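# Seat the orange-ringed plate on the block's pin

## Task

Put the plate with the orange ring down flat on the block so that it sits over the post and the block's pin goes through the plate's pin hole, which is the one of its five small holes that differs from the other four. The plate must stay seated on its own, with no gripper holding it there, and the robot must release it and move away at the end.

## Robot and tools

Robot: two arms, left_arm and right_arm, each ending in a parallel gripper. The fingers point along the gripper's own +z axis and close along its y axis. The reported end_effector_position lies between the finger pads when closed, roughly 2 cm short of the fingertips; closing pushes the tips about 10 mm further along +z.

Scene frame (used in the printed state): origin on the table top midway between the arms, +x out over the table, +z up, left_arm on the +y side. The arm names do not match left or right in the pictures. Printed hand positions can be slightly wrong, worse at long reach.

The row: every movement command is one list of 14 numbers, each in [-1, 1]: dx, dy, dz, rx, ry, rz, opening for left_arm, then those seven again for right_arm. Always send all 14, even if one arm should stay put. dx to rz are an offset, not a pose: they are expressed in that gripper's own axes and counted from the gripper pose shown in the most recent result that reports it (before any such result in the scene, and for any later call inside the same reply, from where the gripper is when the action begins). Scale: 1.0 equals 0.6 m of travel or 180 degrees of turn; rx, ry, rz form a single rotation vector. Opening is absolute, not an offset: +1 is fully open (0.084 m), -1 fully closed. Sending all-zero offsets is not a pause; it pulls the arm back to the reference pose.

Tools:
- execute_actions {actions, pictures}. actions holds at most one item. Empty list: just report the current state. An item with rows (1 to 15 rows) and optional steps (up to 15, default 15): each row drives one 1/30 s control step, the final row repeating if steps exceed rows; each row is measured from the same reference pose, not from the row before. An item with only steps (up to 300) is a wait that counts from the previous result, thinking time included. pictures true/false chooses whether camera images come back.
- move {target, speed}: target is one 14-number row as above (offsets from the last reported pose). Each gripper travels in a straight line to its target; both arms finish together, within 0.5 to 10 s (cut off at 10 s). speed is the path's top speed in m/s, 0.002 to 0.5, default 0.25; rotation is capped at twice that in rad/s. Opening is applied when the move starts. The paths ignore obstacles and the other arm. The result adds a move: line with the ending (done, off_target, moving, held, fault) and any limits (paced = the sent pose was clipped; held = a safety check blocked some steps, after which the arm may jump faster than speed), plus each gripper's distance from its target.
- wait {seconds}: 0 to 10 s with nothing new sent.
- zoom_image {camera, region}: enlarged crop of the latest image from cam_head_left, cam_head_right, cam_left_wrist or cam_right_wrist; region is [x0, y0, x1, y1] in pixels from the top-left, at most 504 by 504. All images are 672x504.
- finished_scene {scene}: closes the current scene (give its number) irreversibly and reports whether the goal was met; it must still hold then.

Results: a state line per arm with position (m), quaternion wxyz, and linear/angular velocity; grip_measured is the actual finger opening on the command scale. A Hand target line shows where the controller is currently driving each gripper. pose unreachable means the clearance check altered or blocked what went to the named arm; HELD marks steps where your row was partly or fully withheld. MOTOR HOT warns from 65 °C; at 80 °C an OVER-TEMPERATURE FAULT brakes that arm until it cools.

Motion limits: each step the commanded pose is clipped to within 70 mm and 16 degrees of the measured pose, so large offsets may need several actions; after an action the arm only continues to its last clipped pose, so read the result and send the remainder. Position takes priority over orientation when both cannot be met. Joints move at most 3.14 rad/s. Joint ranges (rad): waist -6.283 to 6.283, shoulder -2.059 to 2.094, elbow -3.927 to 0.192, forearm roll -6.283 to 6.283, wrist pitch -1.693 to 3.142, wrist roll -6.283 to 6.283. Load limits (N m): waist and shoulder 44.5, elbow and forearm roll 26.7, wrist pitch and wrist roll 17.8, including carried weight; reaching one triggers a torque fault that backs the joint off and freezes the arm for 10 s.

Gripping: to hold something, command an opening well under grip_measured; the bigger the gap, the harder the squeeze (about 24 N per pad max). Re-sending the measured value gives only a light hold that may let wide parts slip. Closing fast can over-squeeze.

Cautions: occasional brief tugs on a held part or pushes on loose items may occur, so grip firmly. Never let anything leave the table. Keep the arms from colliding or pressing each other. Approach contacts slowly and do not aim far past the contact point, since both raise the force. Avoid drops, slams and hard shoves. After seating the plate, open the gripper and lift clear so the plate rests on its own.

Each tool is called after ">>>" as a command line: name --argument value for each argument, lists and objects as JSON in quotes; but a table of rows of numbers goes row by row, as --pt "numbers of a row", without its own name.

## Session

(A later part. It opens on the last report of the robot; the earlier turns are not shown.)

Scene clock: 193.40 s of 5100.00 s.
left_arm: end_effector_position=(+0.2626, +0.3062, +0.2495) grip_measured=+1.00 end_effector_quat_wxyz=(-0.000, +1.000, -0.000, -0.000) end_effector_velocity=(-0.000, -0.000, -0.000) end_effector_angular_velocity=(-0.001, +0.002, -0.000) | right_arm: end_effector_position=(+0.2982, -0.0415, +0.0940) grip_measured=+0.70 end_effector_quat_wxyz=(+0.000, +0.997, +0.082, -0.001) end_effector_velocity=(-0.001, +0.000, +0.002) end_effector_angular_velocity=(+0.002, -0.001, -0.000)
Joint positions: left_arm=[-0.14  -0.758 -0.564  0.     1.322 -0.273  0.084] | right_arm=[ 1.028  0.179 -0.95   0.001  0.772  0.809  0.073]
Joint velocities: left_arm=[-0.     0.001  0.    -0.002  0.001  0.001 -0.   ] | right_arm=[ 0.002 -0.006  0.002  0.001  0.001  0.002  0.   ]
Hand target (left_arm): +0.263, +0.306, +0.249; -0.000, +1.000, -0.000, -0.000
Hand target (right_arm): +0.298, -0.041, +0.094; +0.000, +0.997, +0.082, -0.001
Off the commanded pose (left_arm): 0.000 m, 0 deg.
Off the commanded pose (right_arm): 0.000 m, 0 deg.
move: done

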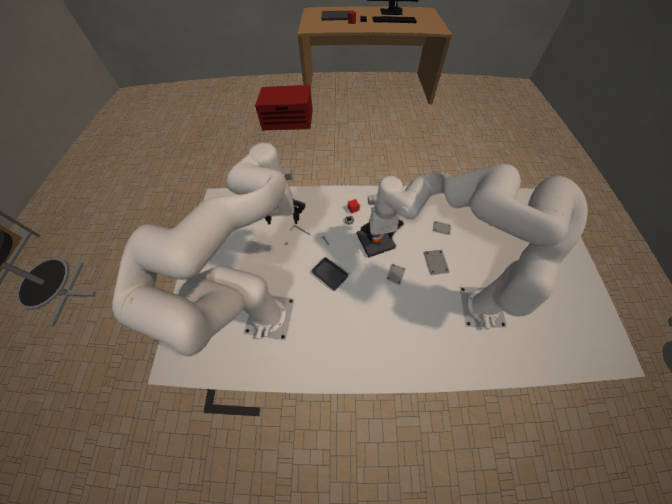

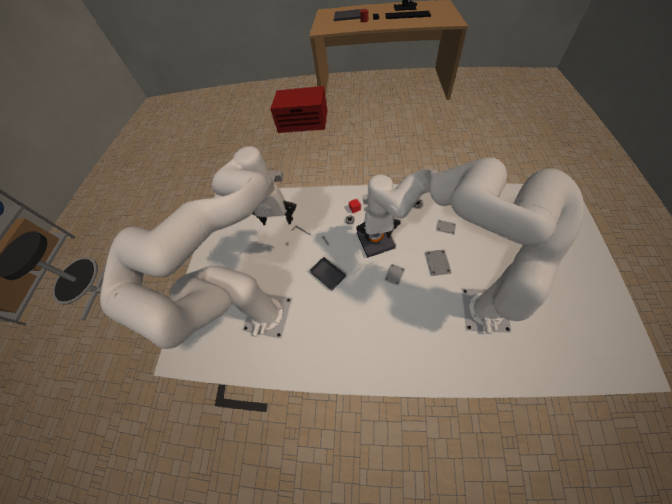

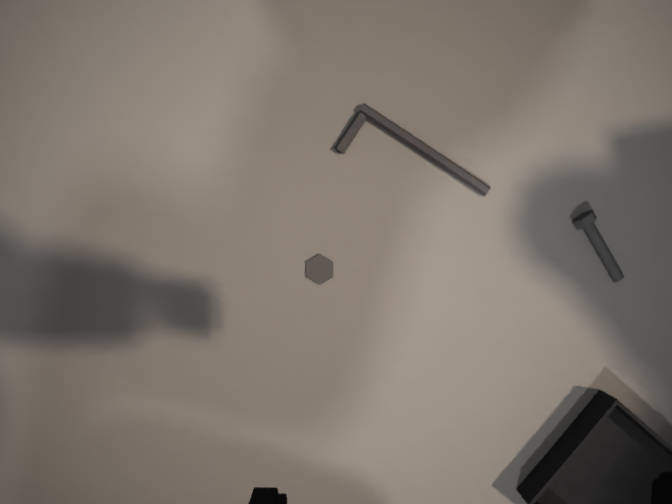

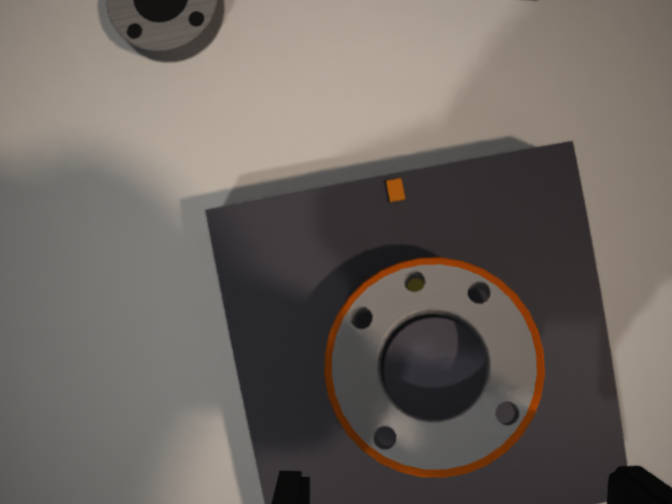

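>>> move --target '[0,0,0,0,0,0,1,0.02,0.0062,0.033,0,0,0,-1]' --speed 0.05

>>> move --target '[0,0,0,0,0,0,1,-0.0025,0,0.0117,0,0,0,-1]' --speed 0.006

>>> wait --seconds 0.7

Scene clock: 208.57 s of 5100.00 s.
left_arm: end_effector_position=(+0.2626, +0.3062, +0.2495) grip_measured=+1.00 end_effector_quat_wxyz=(-0.000, +1.000, -0.000, -0.000) end_effector_velocity=(-0.000, -0.000, -0.000) end_effector_angular_velocity=(+0.000, +0.001, -0.000) | right_arm: end_effector_position=(+0.3105, -0.0431, +0.0745) grip_measured=-1.00 end_effector_quat_wxyz=(+0.000, +0.997, +0.082, -0.001) end_effector_velocity=(+0.001, +0.000, -0.001) end_effector_angular_velocity=(+0.001, -0.001, +0.002)
Joint positions: left_arm=[-0.14  -0.758 -0.564  0.     1.322 -0.273  0.084] | right_arm=[ 1.005  0.235 -0.959  0.001  0.725  0.785  0.   ]
Joint velocities: left_arm=[-0.001  0.     0.    -0.     0.    -0.    -0.   ] | right_arm=[-0.     0.004 -0.001 -0.    -0.005 -0.002  0.   ]
Hand target (left_arm): +0.263, +0.306, +0.249; -0.000, +1.000, -0.000, -0.000
Hand target (right_arm): +0.311, -0.043, +0.074; +0.000, +0.997, +0.082, -0.001
Off the commanded pose (left_arm): 0.000 m, 0 deg.
Off the commanded pose (right_arm): 0.000 m, 0 deg.
After step 90, 11.37 s passed at rest.
move: done

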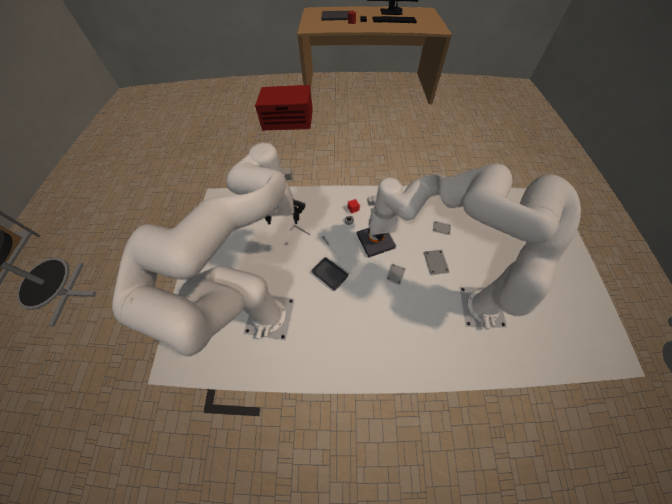

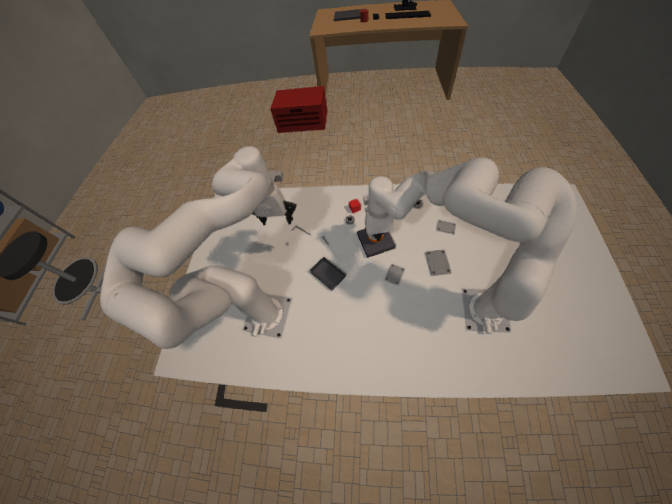

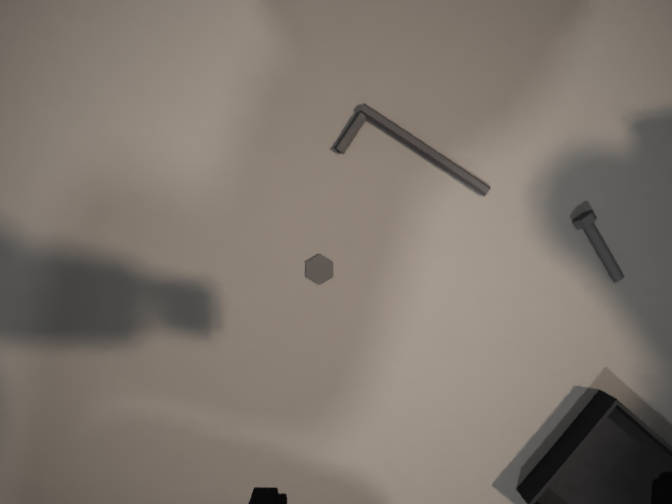

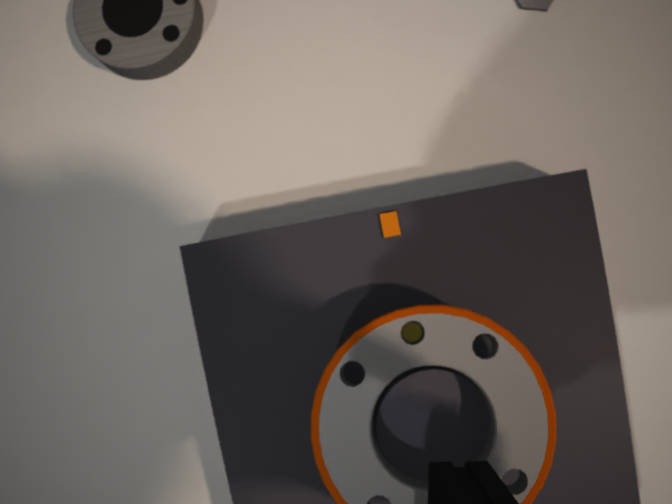

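Scene clock: 209.97 s of 5100.00 s.
left_arm: end_effector_position=(+0.2626, +0.3062, +0.2495) grip_measured=+1.00 end_effector_quat_wxyz=(-0.000, +1.000, -0.000, -0.000) end_effector_velocity=(-0.000, +0.000, -0.000) end_effector_angular_velocity=(+0.001, +0.001, -0.001) | right_arm: end_effector_position=(+0.3096, -0.0425, +0.0695) grip_measured=-1.00 end_effector_quat_wxyz=(-0.001, +0.997, +0.082, +0.000) end_effector_velocity=(-0.001, +0.000, -0.001) end_effector_angular_velocity=(+0.000, +0.002, -0.000)
Joint positions: left_arm=[-0.14  -0.758 -0.564  0.     1.322 -0.273  0.084] | right_arm=[ 1.007  0.243 -0.952  0.001  0.707  0.787  0.   ]
Joint velocities: left_arm=[-0.001 -0.     0.001  0.001 -0.    -0.     0.   ] | right_arm=[ 0.002  0.002  0.001  0.002 -0.003  0.001  0.   ]
Hand target (left_arm): +0.263, +0.306, +0.249; -0.000, +1.000, -0.000, -0.000
Hand target (right_arm): +0.309, -0.043, +0.068; +0.000, +0.997, +0.082, -0.001
Off the commanded pose (left_arm): 0.000 m, 0 deg.
Off the commanded pose (right_arm): 0.002 m, 0 deg.
move: done

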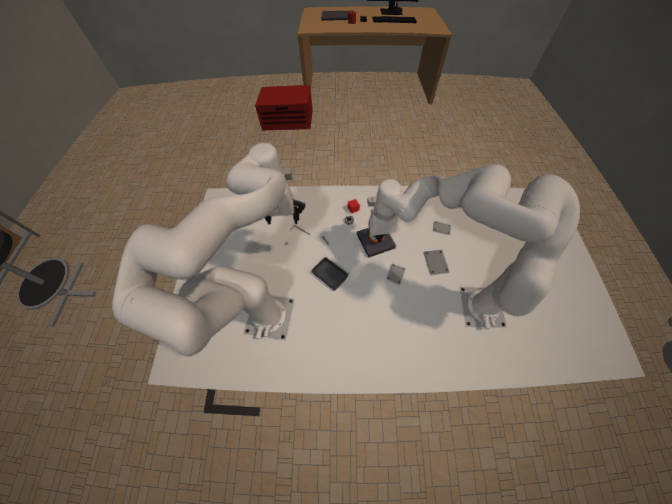

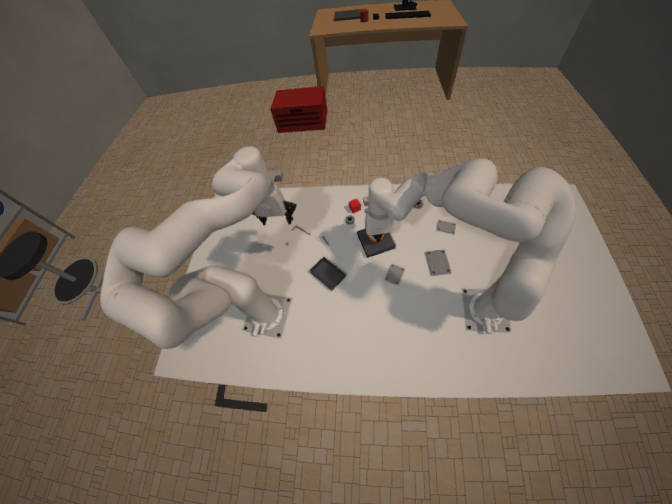

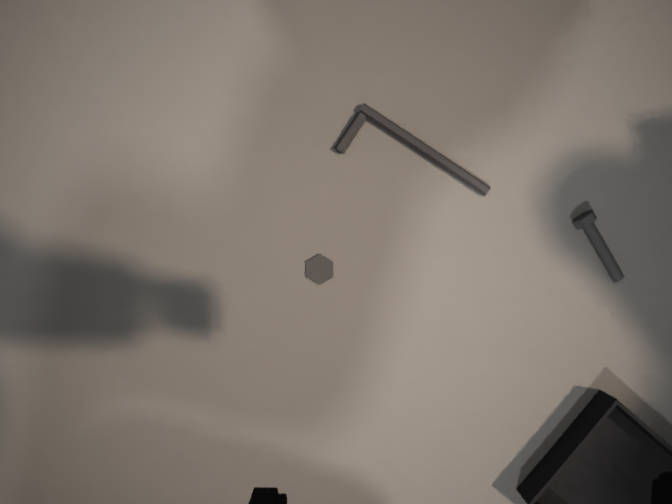

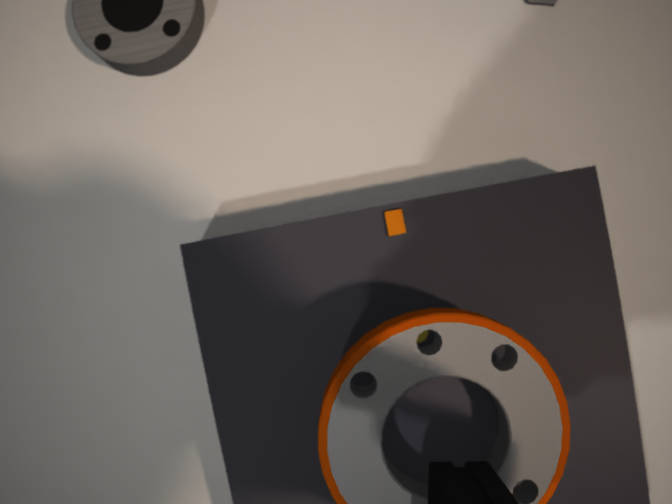

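Scene clock: 210.67 s of 5100.00 s.
left_arm: end_effector_position=(+0.2626, +0.3062, +0.2495) grip_measured=+1.00 end_effector_quat_wxyz=(-0.000, +1.000, -0.000, -0.000) end_effector_velocity=(-0.000, +0.000, -0.000) end_effector_angular_velocity=(-0.000, -0.000, +0.002) | right_arm: end_effector_position=(+0.3078, -0.0453, +0.0644) grip_measured=-1.00 end_effector_quat_wxyz=(+0.003, +0.997, +0.082, -0.003) end_effector_velocity=(+0.001, +0.000, +0.006) end_effector_angular_velocity=(+0.002, -0.004, +0.001)
Joint positions: left_arm=[-0.14  -0.758 -0.564  0.     1.322 -0.273  0.084] | right_arm=[ 1.007  0.25  -0.947  0.001  0.705  0.787  0.   ]
Joint velocities: left_arm=[ 0.001 -0.001  0.001 -0.    -0.    -0.001 -0.   ] | right_arm=[-0.001 -0.012 -0.003 -0.003  0.011  0.     0.   ]
Hand target (left_arm): +0.263, +0.306, +0.249; -0.000, +1.000, -0.000, -0.000
Hand target (right_arm): +0.309, -0.043, +0.068; +0.000, +0.997, +0.082, -0.001
Off the commanded pose (left_arm): 0.000 m, 0 deg.
Off the commanded pose (right_arm): 0.004 m, 0 deg.
Steps of this call (steps 1 to 21: nothing new was sent). Readings (end_effector_position):
1: left_arm (+0.2626, +0.3062, +0.2495) | right_arm (+0.3096, -0.0425, +0.0695)
2: left_arm (+0.2626, +0.3062, +0.2495) | right_arm (+0.3097, -0.0423, +0.0695)
4: left_arm (+0.2626, +0.3062, +0.2495) | right_arm (+0.3098, -0.0420, +0.0693)
8: left_arm (+0.2626, +0.3062, +0.2495) | right_arm (+0.3097, -0.0421, +0.0692)
21: the state above

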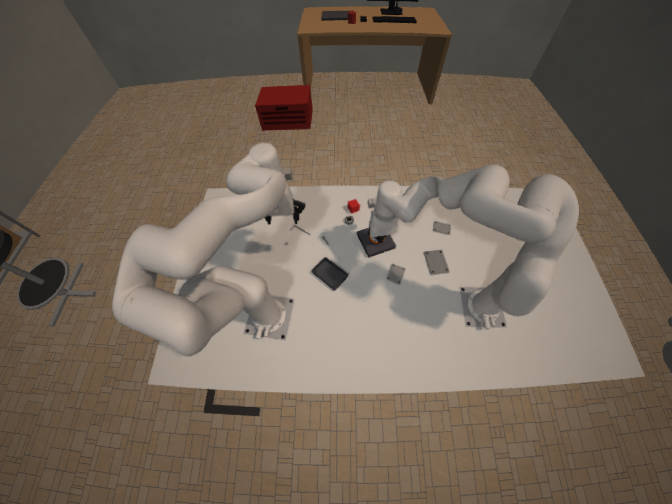

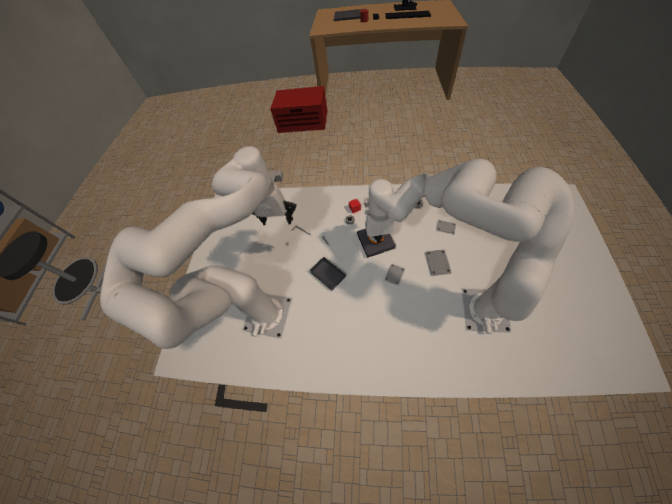

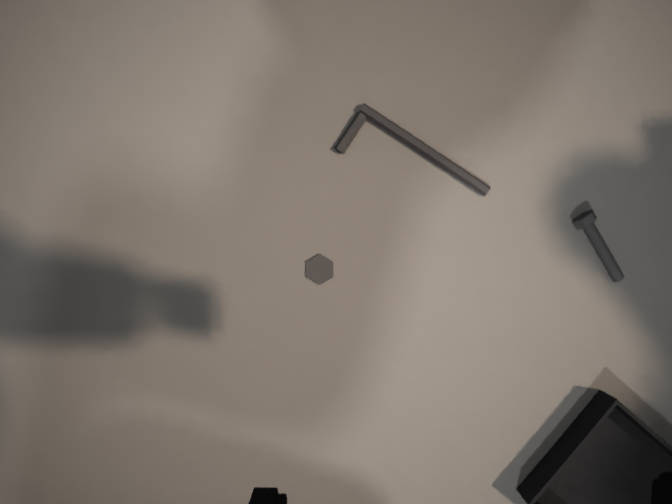

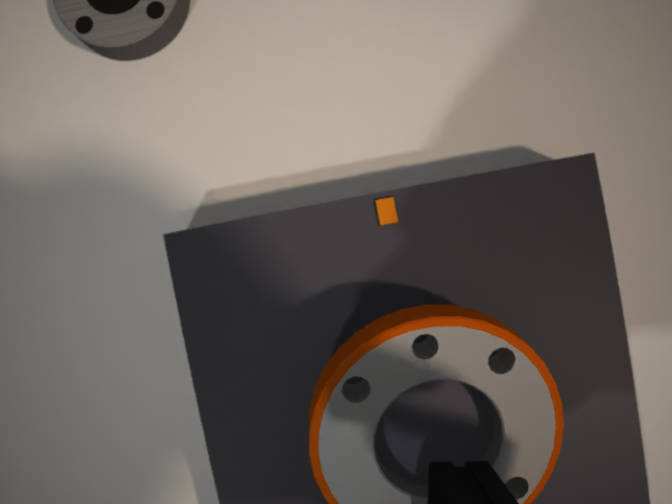

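>>> move --target '[0,0,0,0,0,0,1,-0.072,0.04,-0.06,0.0017,0.0021,0,-1]' --speed 0.08

>>> zoom_image --camera "cam_right_wrist" --region '[180, 60, 500, 400]'

Scene clock: 217.20 s of 5100.00 s.
left_arm: end_effector_position=(+0.2626, +0.3062, +0.2495) grip_measured=+1.00 end_effector_quat_wxyz=(-0.000, +1.000, -0.000, -0.000) end_effector_velocity=(+0.000, +0.000, -0.000) end_effector_angular_velocity=(+0.001, -0.000, -0.002) | right_arm: end_effector_position=(+0.2694, -0.0757, +0.1007) grip_measured=-1.00 end_effector_quat_wxyz=(+0.000, +0.997, +0.082, +0.000) end_effector_velocity=(-0.001, -0.001, +0.001) end_effector_angular_velocity=(+0.001, -0.001, -0.001)
Joint positions: left_arm=[-0.14  -0.758 -0.564  0.     1.322 -0.273  0.084] | right_arm=[ 1.039  0.031 -0.782 -0.     0.751  0.821  0.   ]
Joint velocities: left_arm=[-0.     0.001 -0.     0.001 -0.     0.001  0.   ] | right_arm=[ 0.    -0.006  0.003  0.     0.001  0.001  0.   ]
Hand target (left_arm): +0.263, +0.306, +0.249; -0.000, +1.000, -0.000, -0.000
Hand target (right_arm): +0.269, -0.076, +0.101; +0.000, +0.997, +0.082, +0.000
Off the commanded pose (left_arm): 0.000 m, 0 deg.
Off the commanded pose (right_arm): 0.000 m, 0 deg.
After step 90, 2.37 s passed at rest.
move: done

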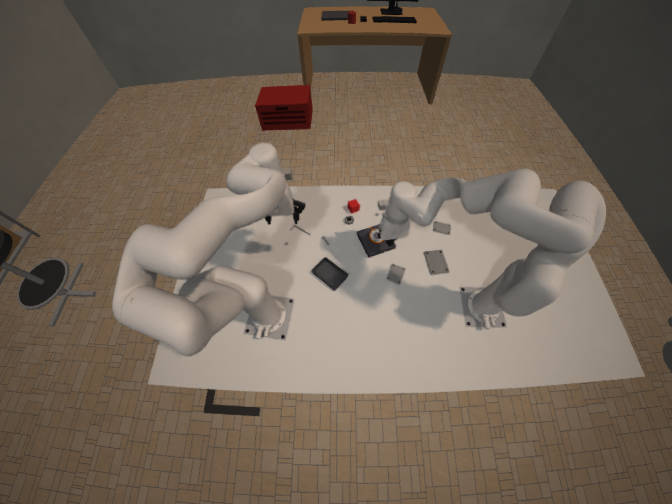

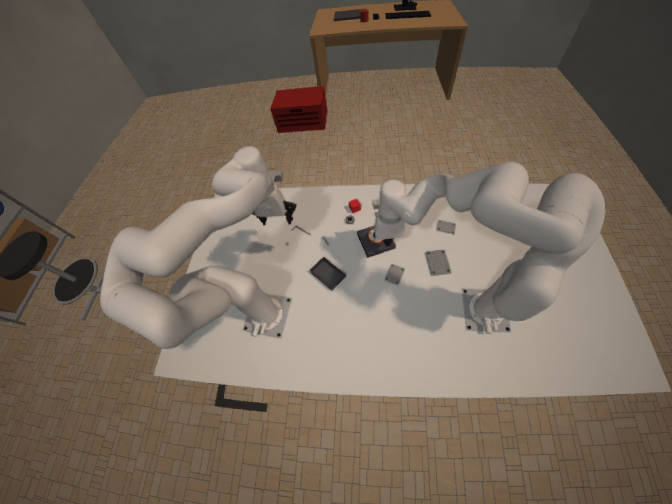

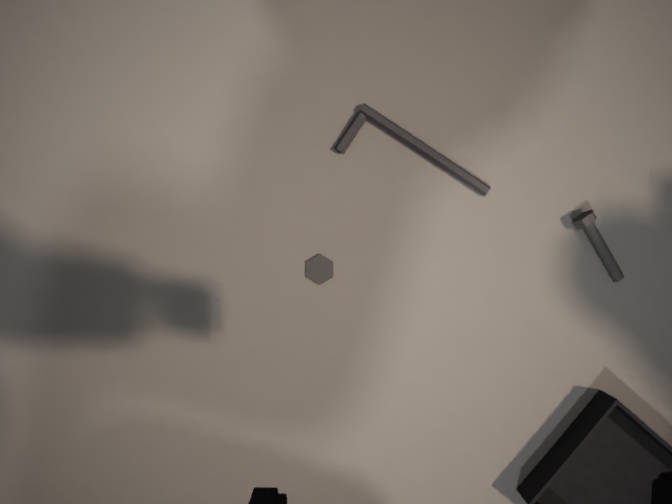

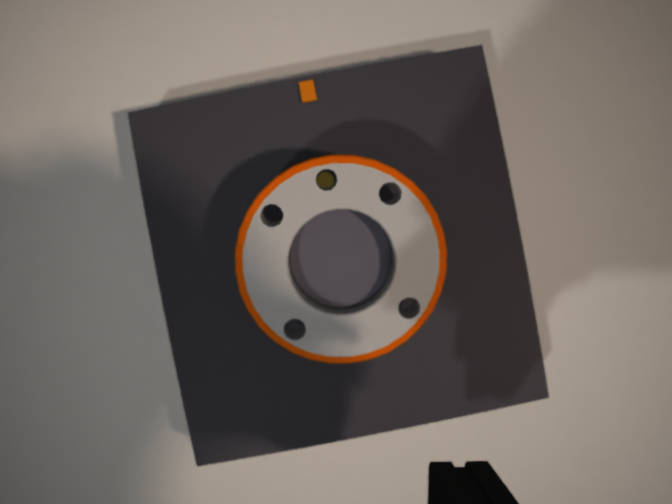

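Region (180, 60, 500, 400) of cam_right_wrist's 672x504 image, scaled by 1.482, with more detail than that image has; it fills the left 474 columns of this view, and the rest is white.

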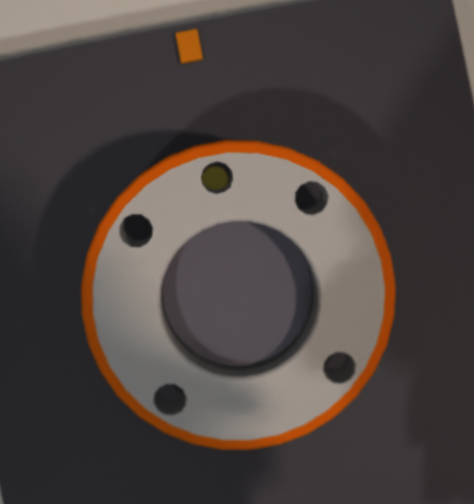

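>>> move --target '[0,0,0,0,0,0,1,0.125,-0.0463,0.0428,0,0,0,-0.05]' --speed 0.08

>>> move --target '[0,0,0,0,0,0,1,0,0,0.0117,0,0,0,-0.05]' --speed 0.005

>>> wait --seconds 0.7

Scene clock: 233.53 s of 5100.00 s.
left_arm: end_effector_position=(+0.2626, +0.3062, +0.2495) grip_measured=+1.00 end_effector_quat_wxyz=(-0.000, +1.000, -0.000, -0.000) end_effector_velocity=(-0.001, +0.000, -0.000) end_effector_angular_velocity=(+0.001, +0.001, -0.000) | right_arm: end_effector_position=(+0.3387, -0.0361, +0.0750) grip_measured=-0.06 end_effector_quat_wxyz=(+0.000, +0.997, +0.082, +0.000) end_effector_velocity=(+0.001, +0.001, -0.001) end_effector_angular_velocity=(-0.000, +0.002, -0.000)
Joint positions: left_arm=[-0.14  -0.758 -0.564  0.     1.322 -0.273  0.084] | right_arm=[ 0.967  0.297 -1.05  -0.     0.753  0.749  0.041]
Joint velocities: left_arm=[-0.    -0.001  0.001  0.001  0.001  0.     0.   ] | right_arm=[-0.     0.005 -0.005  0.001  0.001 -0.001 -0.   ]
Hand target (left_arm): +0.263, +0.306, +0.249; -0.000, +1.000, -0.000, -0.000
Hand target (right_arm): +0.339, -0.036, +0.075; +0.000, +0.997, +0.082, -0.000
Off the commanded pose (left_arm): 0.000 m, 0 deg.
Off the commanded pose (right_arm): 0.000 m, 0 deg.
After step 90, 11.87 s passed at rest.
move: done

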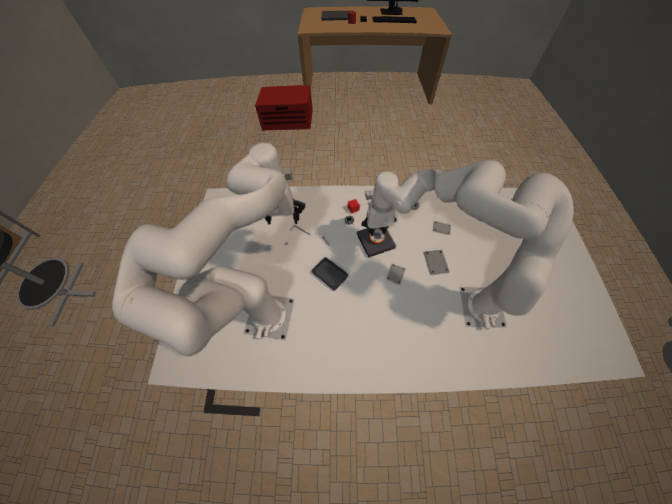

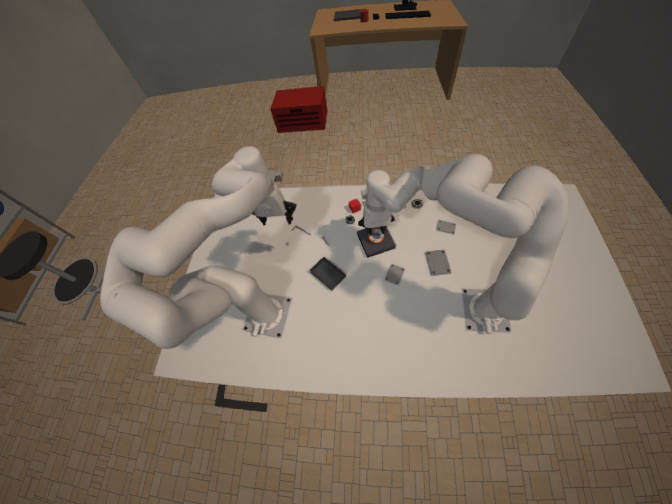

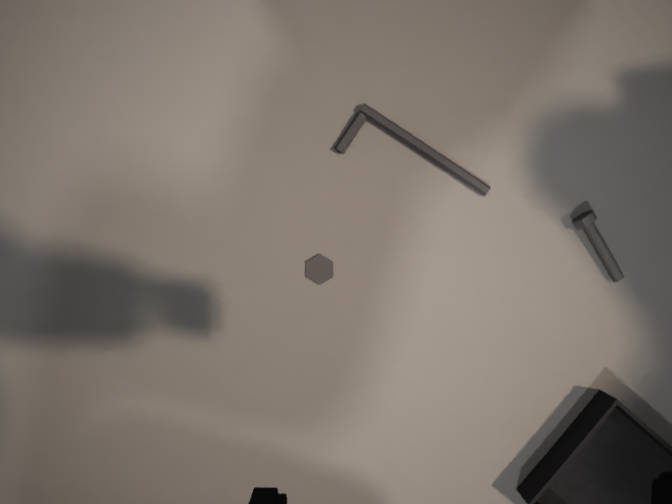

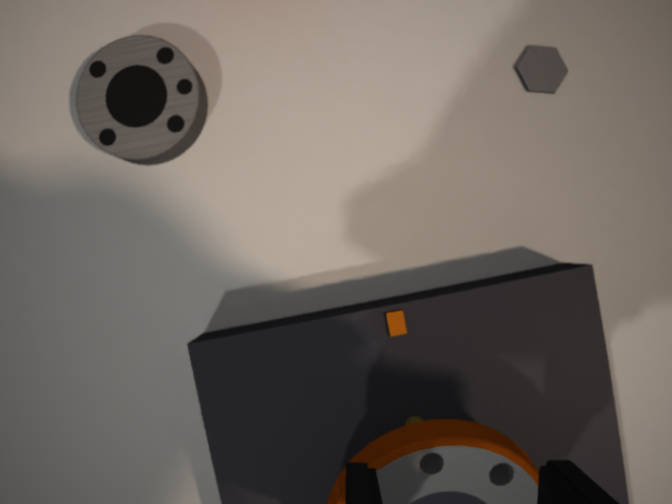

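Scene clock: 235.17 s of 5100.00 s.
left_arm: end_effector_position=(+0.2626, +0.3062, +0.2495) grip_measured=+1.00 end_effector_quat_wxyz=(-0.000, +1.000, -0.000, -0.000) end_effector_velocity=(+0.000, -0.000, +0.000) end_effector_angular_velocity=(-0.000, -0.000, -0.001) | right_arm: end_effector_position=(+0.3391, -0.0355, +0.0689) grip_measured=-0.06 end_effector_quat_wxyz=(-0.001, +0.997, +0.082, +0.001) end_effector_velocity=(-0.000, -0.000, -0.001) end_effector_angular_velocity=(-0.002, -0.000, +0.001)
Joint positions: left_arm=[-0.14  -0.758 -0.564  0.     1.322 -0.273  0.084] | right_arm=[ 0.968  0.31  -1.047 -0.     0.735  0.749  0.041]
Joint velocities: left_arm=[-0.     0.001 -0.001 -0.    -0.001  0.001 -0.   ] | right_arm=[ 0.     0.001  0.    -0.002 -0.     0.     0.   ]
Hand target (left_arm): +0.263, +0.306, +0.249; -0.000, +1.000, -0.000, -0.000
Hand target (right_arm): +0.339, -0.036, +0.068; +0.000, +0.997, +0.082, +0.000
Off the commanded pose (left_arm): 0.000 m, 0 deg.
Off the commanded pose (right_arm): 0.001 m, 0 deg.
move: done

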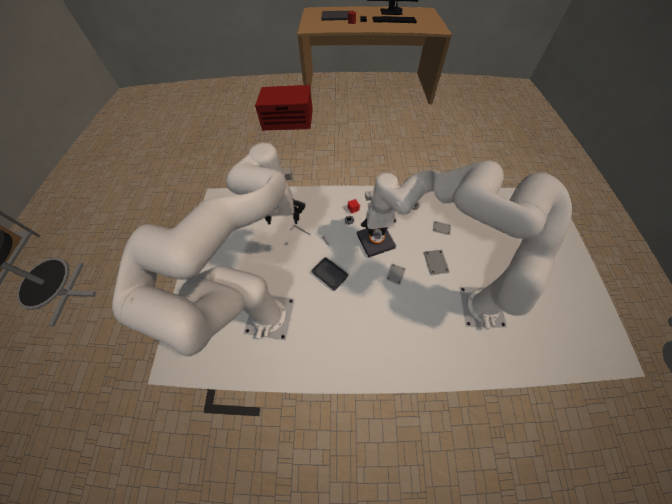

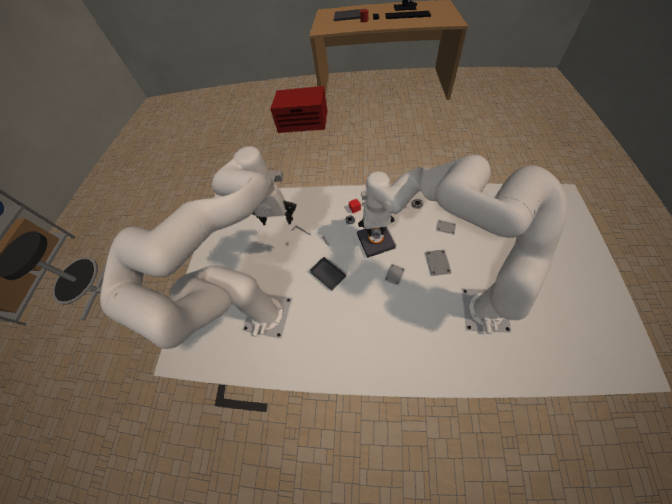

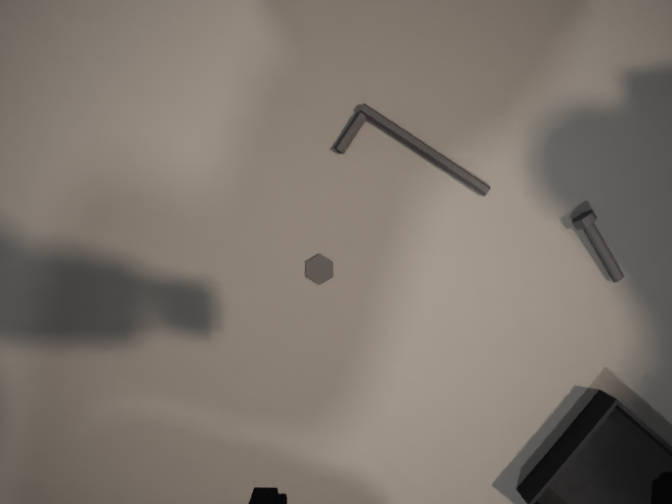

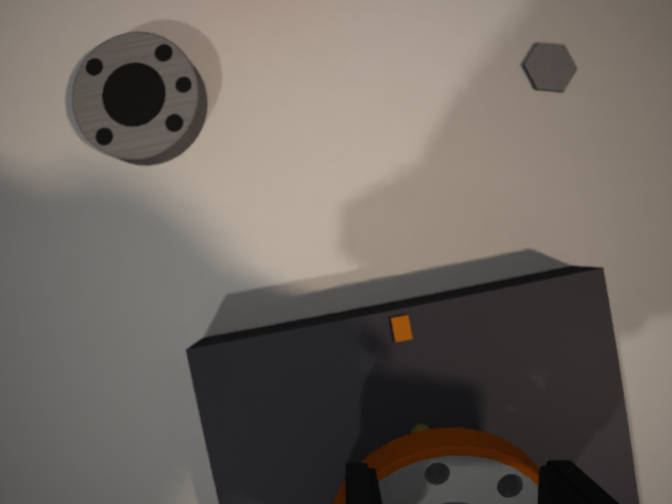

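Scene clock: 235.87 s of 5100.00 s.
left_arm: end_effector_position=(+0.2626, +0.3062, +0.2495) grip_measured=+1.00 end_effector_quat_wxyz=(-0.000, +1.000, -0.000, -0.000) end_effector_velocity=(+0.000, +0.000, -0.000) end_effector_angular_velocity=(+0.002, +0.000, -0.001) | right_arm: end_effector_position=(+0.3389, -0.0357, +0.0685) grip_measured=-0.06 end_effector_quat_wxyz=(-0.000, +0.997, +0.082, +0.001) end_effector_velocity=(-0.000, -0.000, -0.000) end_effector_angular_velocity=(-0.000, +0.001, -0.000)
Joint positions: left_arm=[-0.14  -0.758 -0.564  0.     1.322 -0.273  0.084] | right_arm=[ 0.968  0.311 -1.047 -0.     0.735  0.749  0.041]
Joint velocities: left_arm=[-0.001  0.002 -0.001  0.001  0.    -0.     0.   ] | right_arm=[-0.     0.     0.     0.001  0.    -0.     0.   ]
Hand target (left_arm): +0.263, +0.306, +0.249; -0.000, +1.000, -0.000, -0.000
Hand target (right_arm): +0.339, -0.036, +0.068; +0.000, +0.997, +0.082, +0.000
Off the commanded pose (left_arm): 0.000 m, 0 deg.
Off the commanded pose (right_arm): 0.001 m, 0 deg.
Steps of this call (steps 1 to 21: nothing new was sent). Readings (end_effector_position):
1: left_arm (+0.2626, +0.3062, +0.2495) | right_arm (+0.3390, -0.0355, +0.0689)
2: left_arm (+0.2626, +0.3062, +0.2495) | right_arm (+0.3390, -0.0355, +0.0688)
4: left_arm (+0.2626, +0.3062, +0.2495) | right_arm (+0.3390, -0.0356, +0.0688)
8: left_arm (+0.2626, +0.3062, +0.2495) | right_arm (+0.3390, -0.0356, +0.0687)
21: the state above

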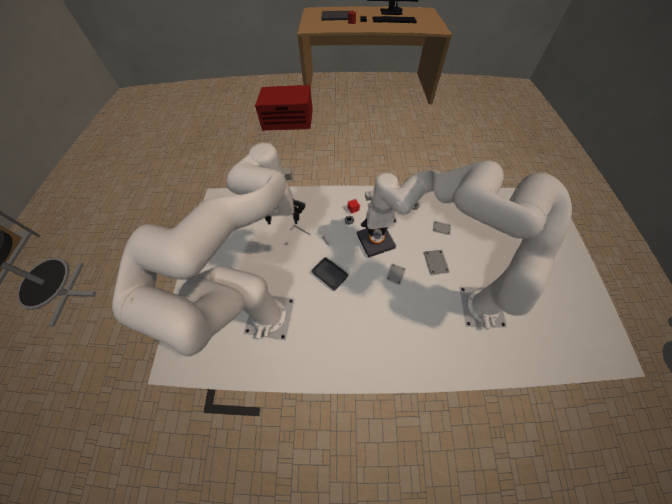

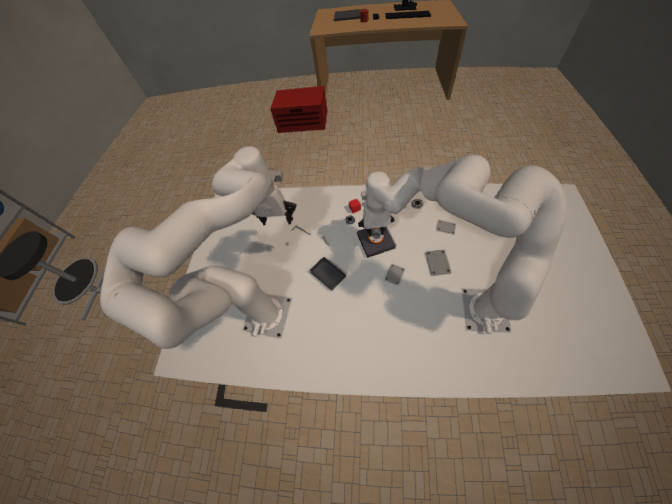

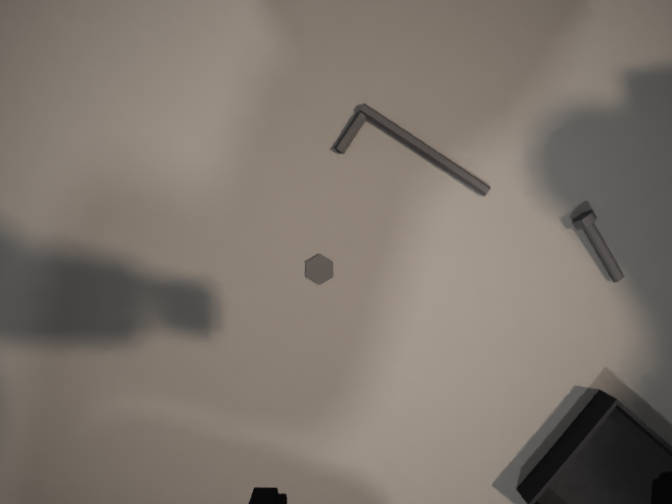

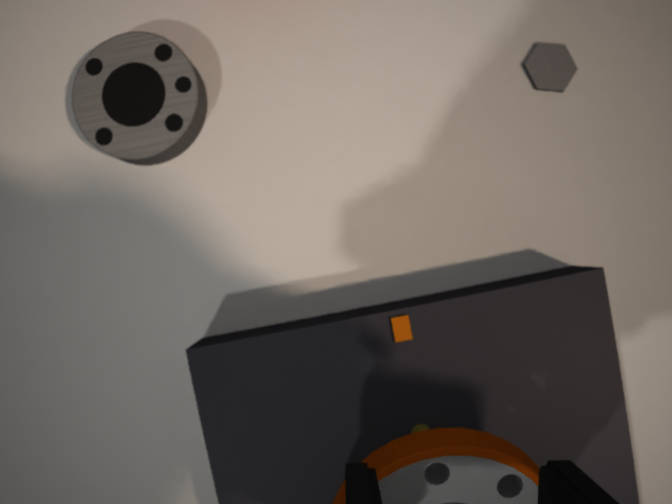

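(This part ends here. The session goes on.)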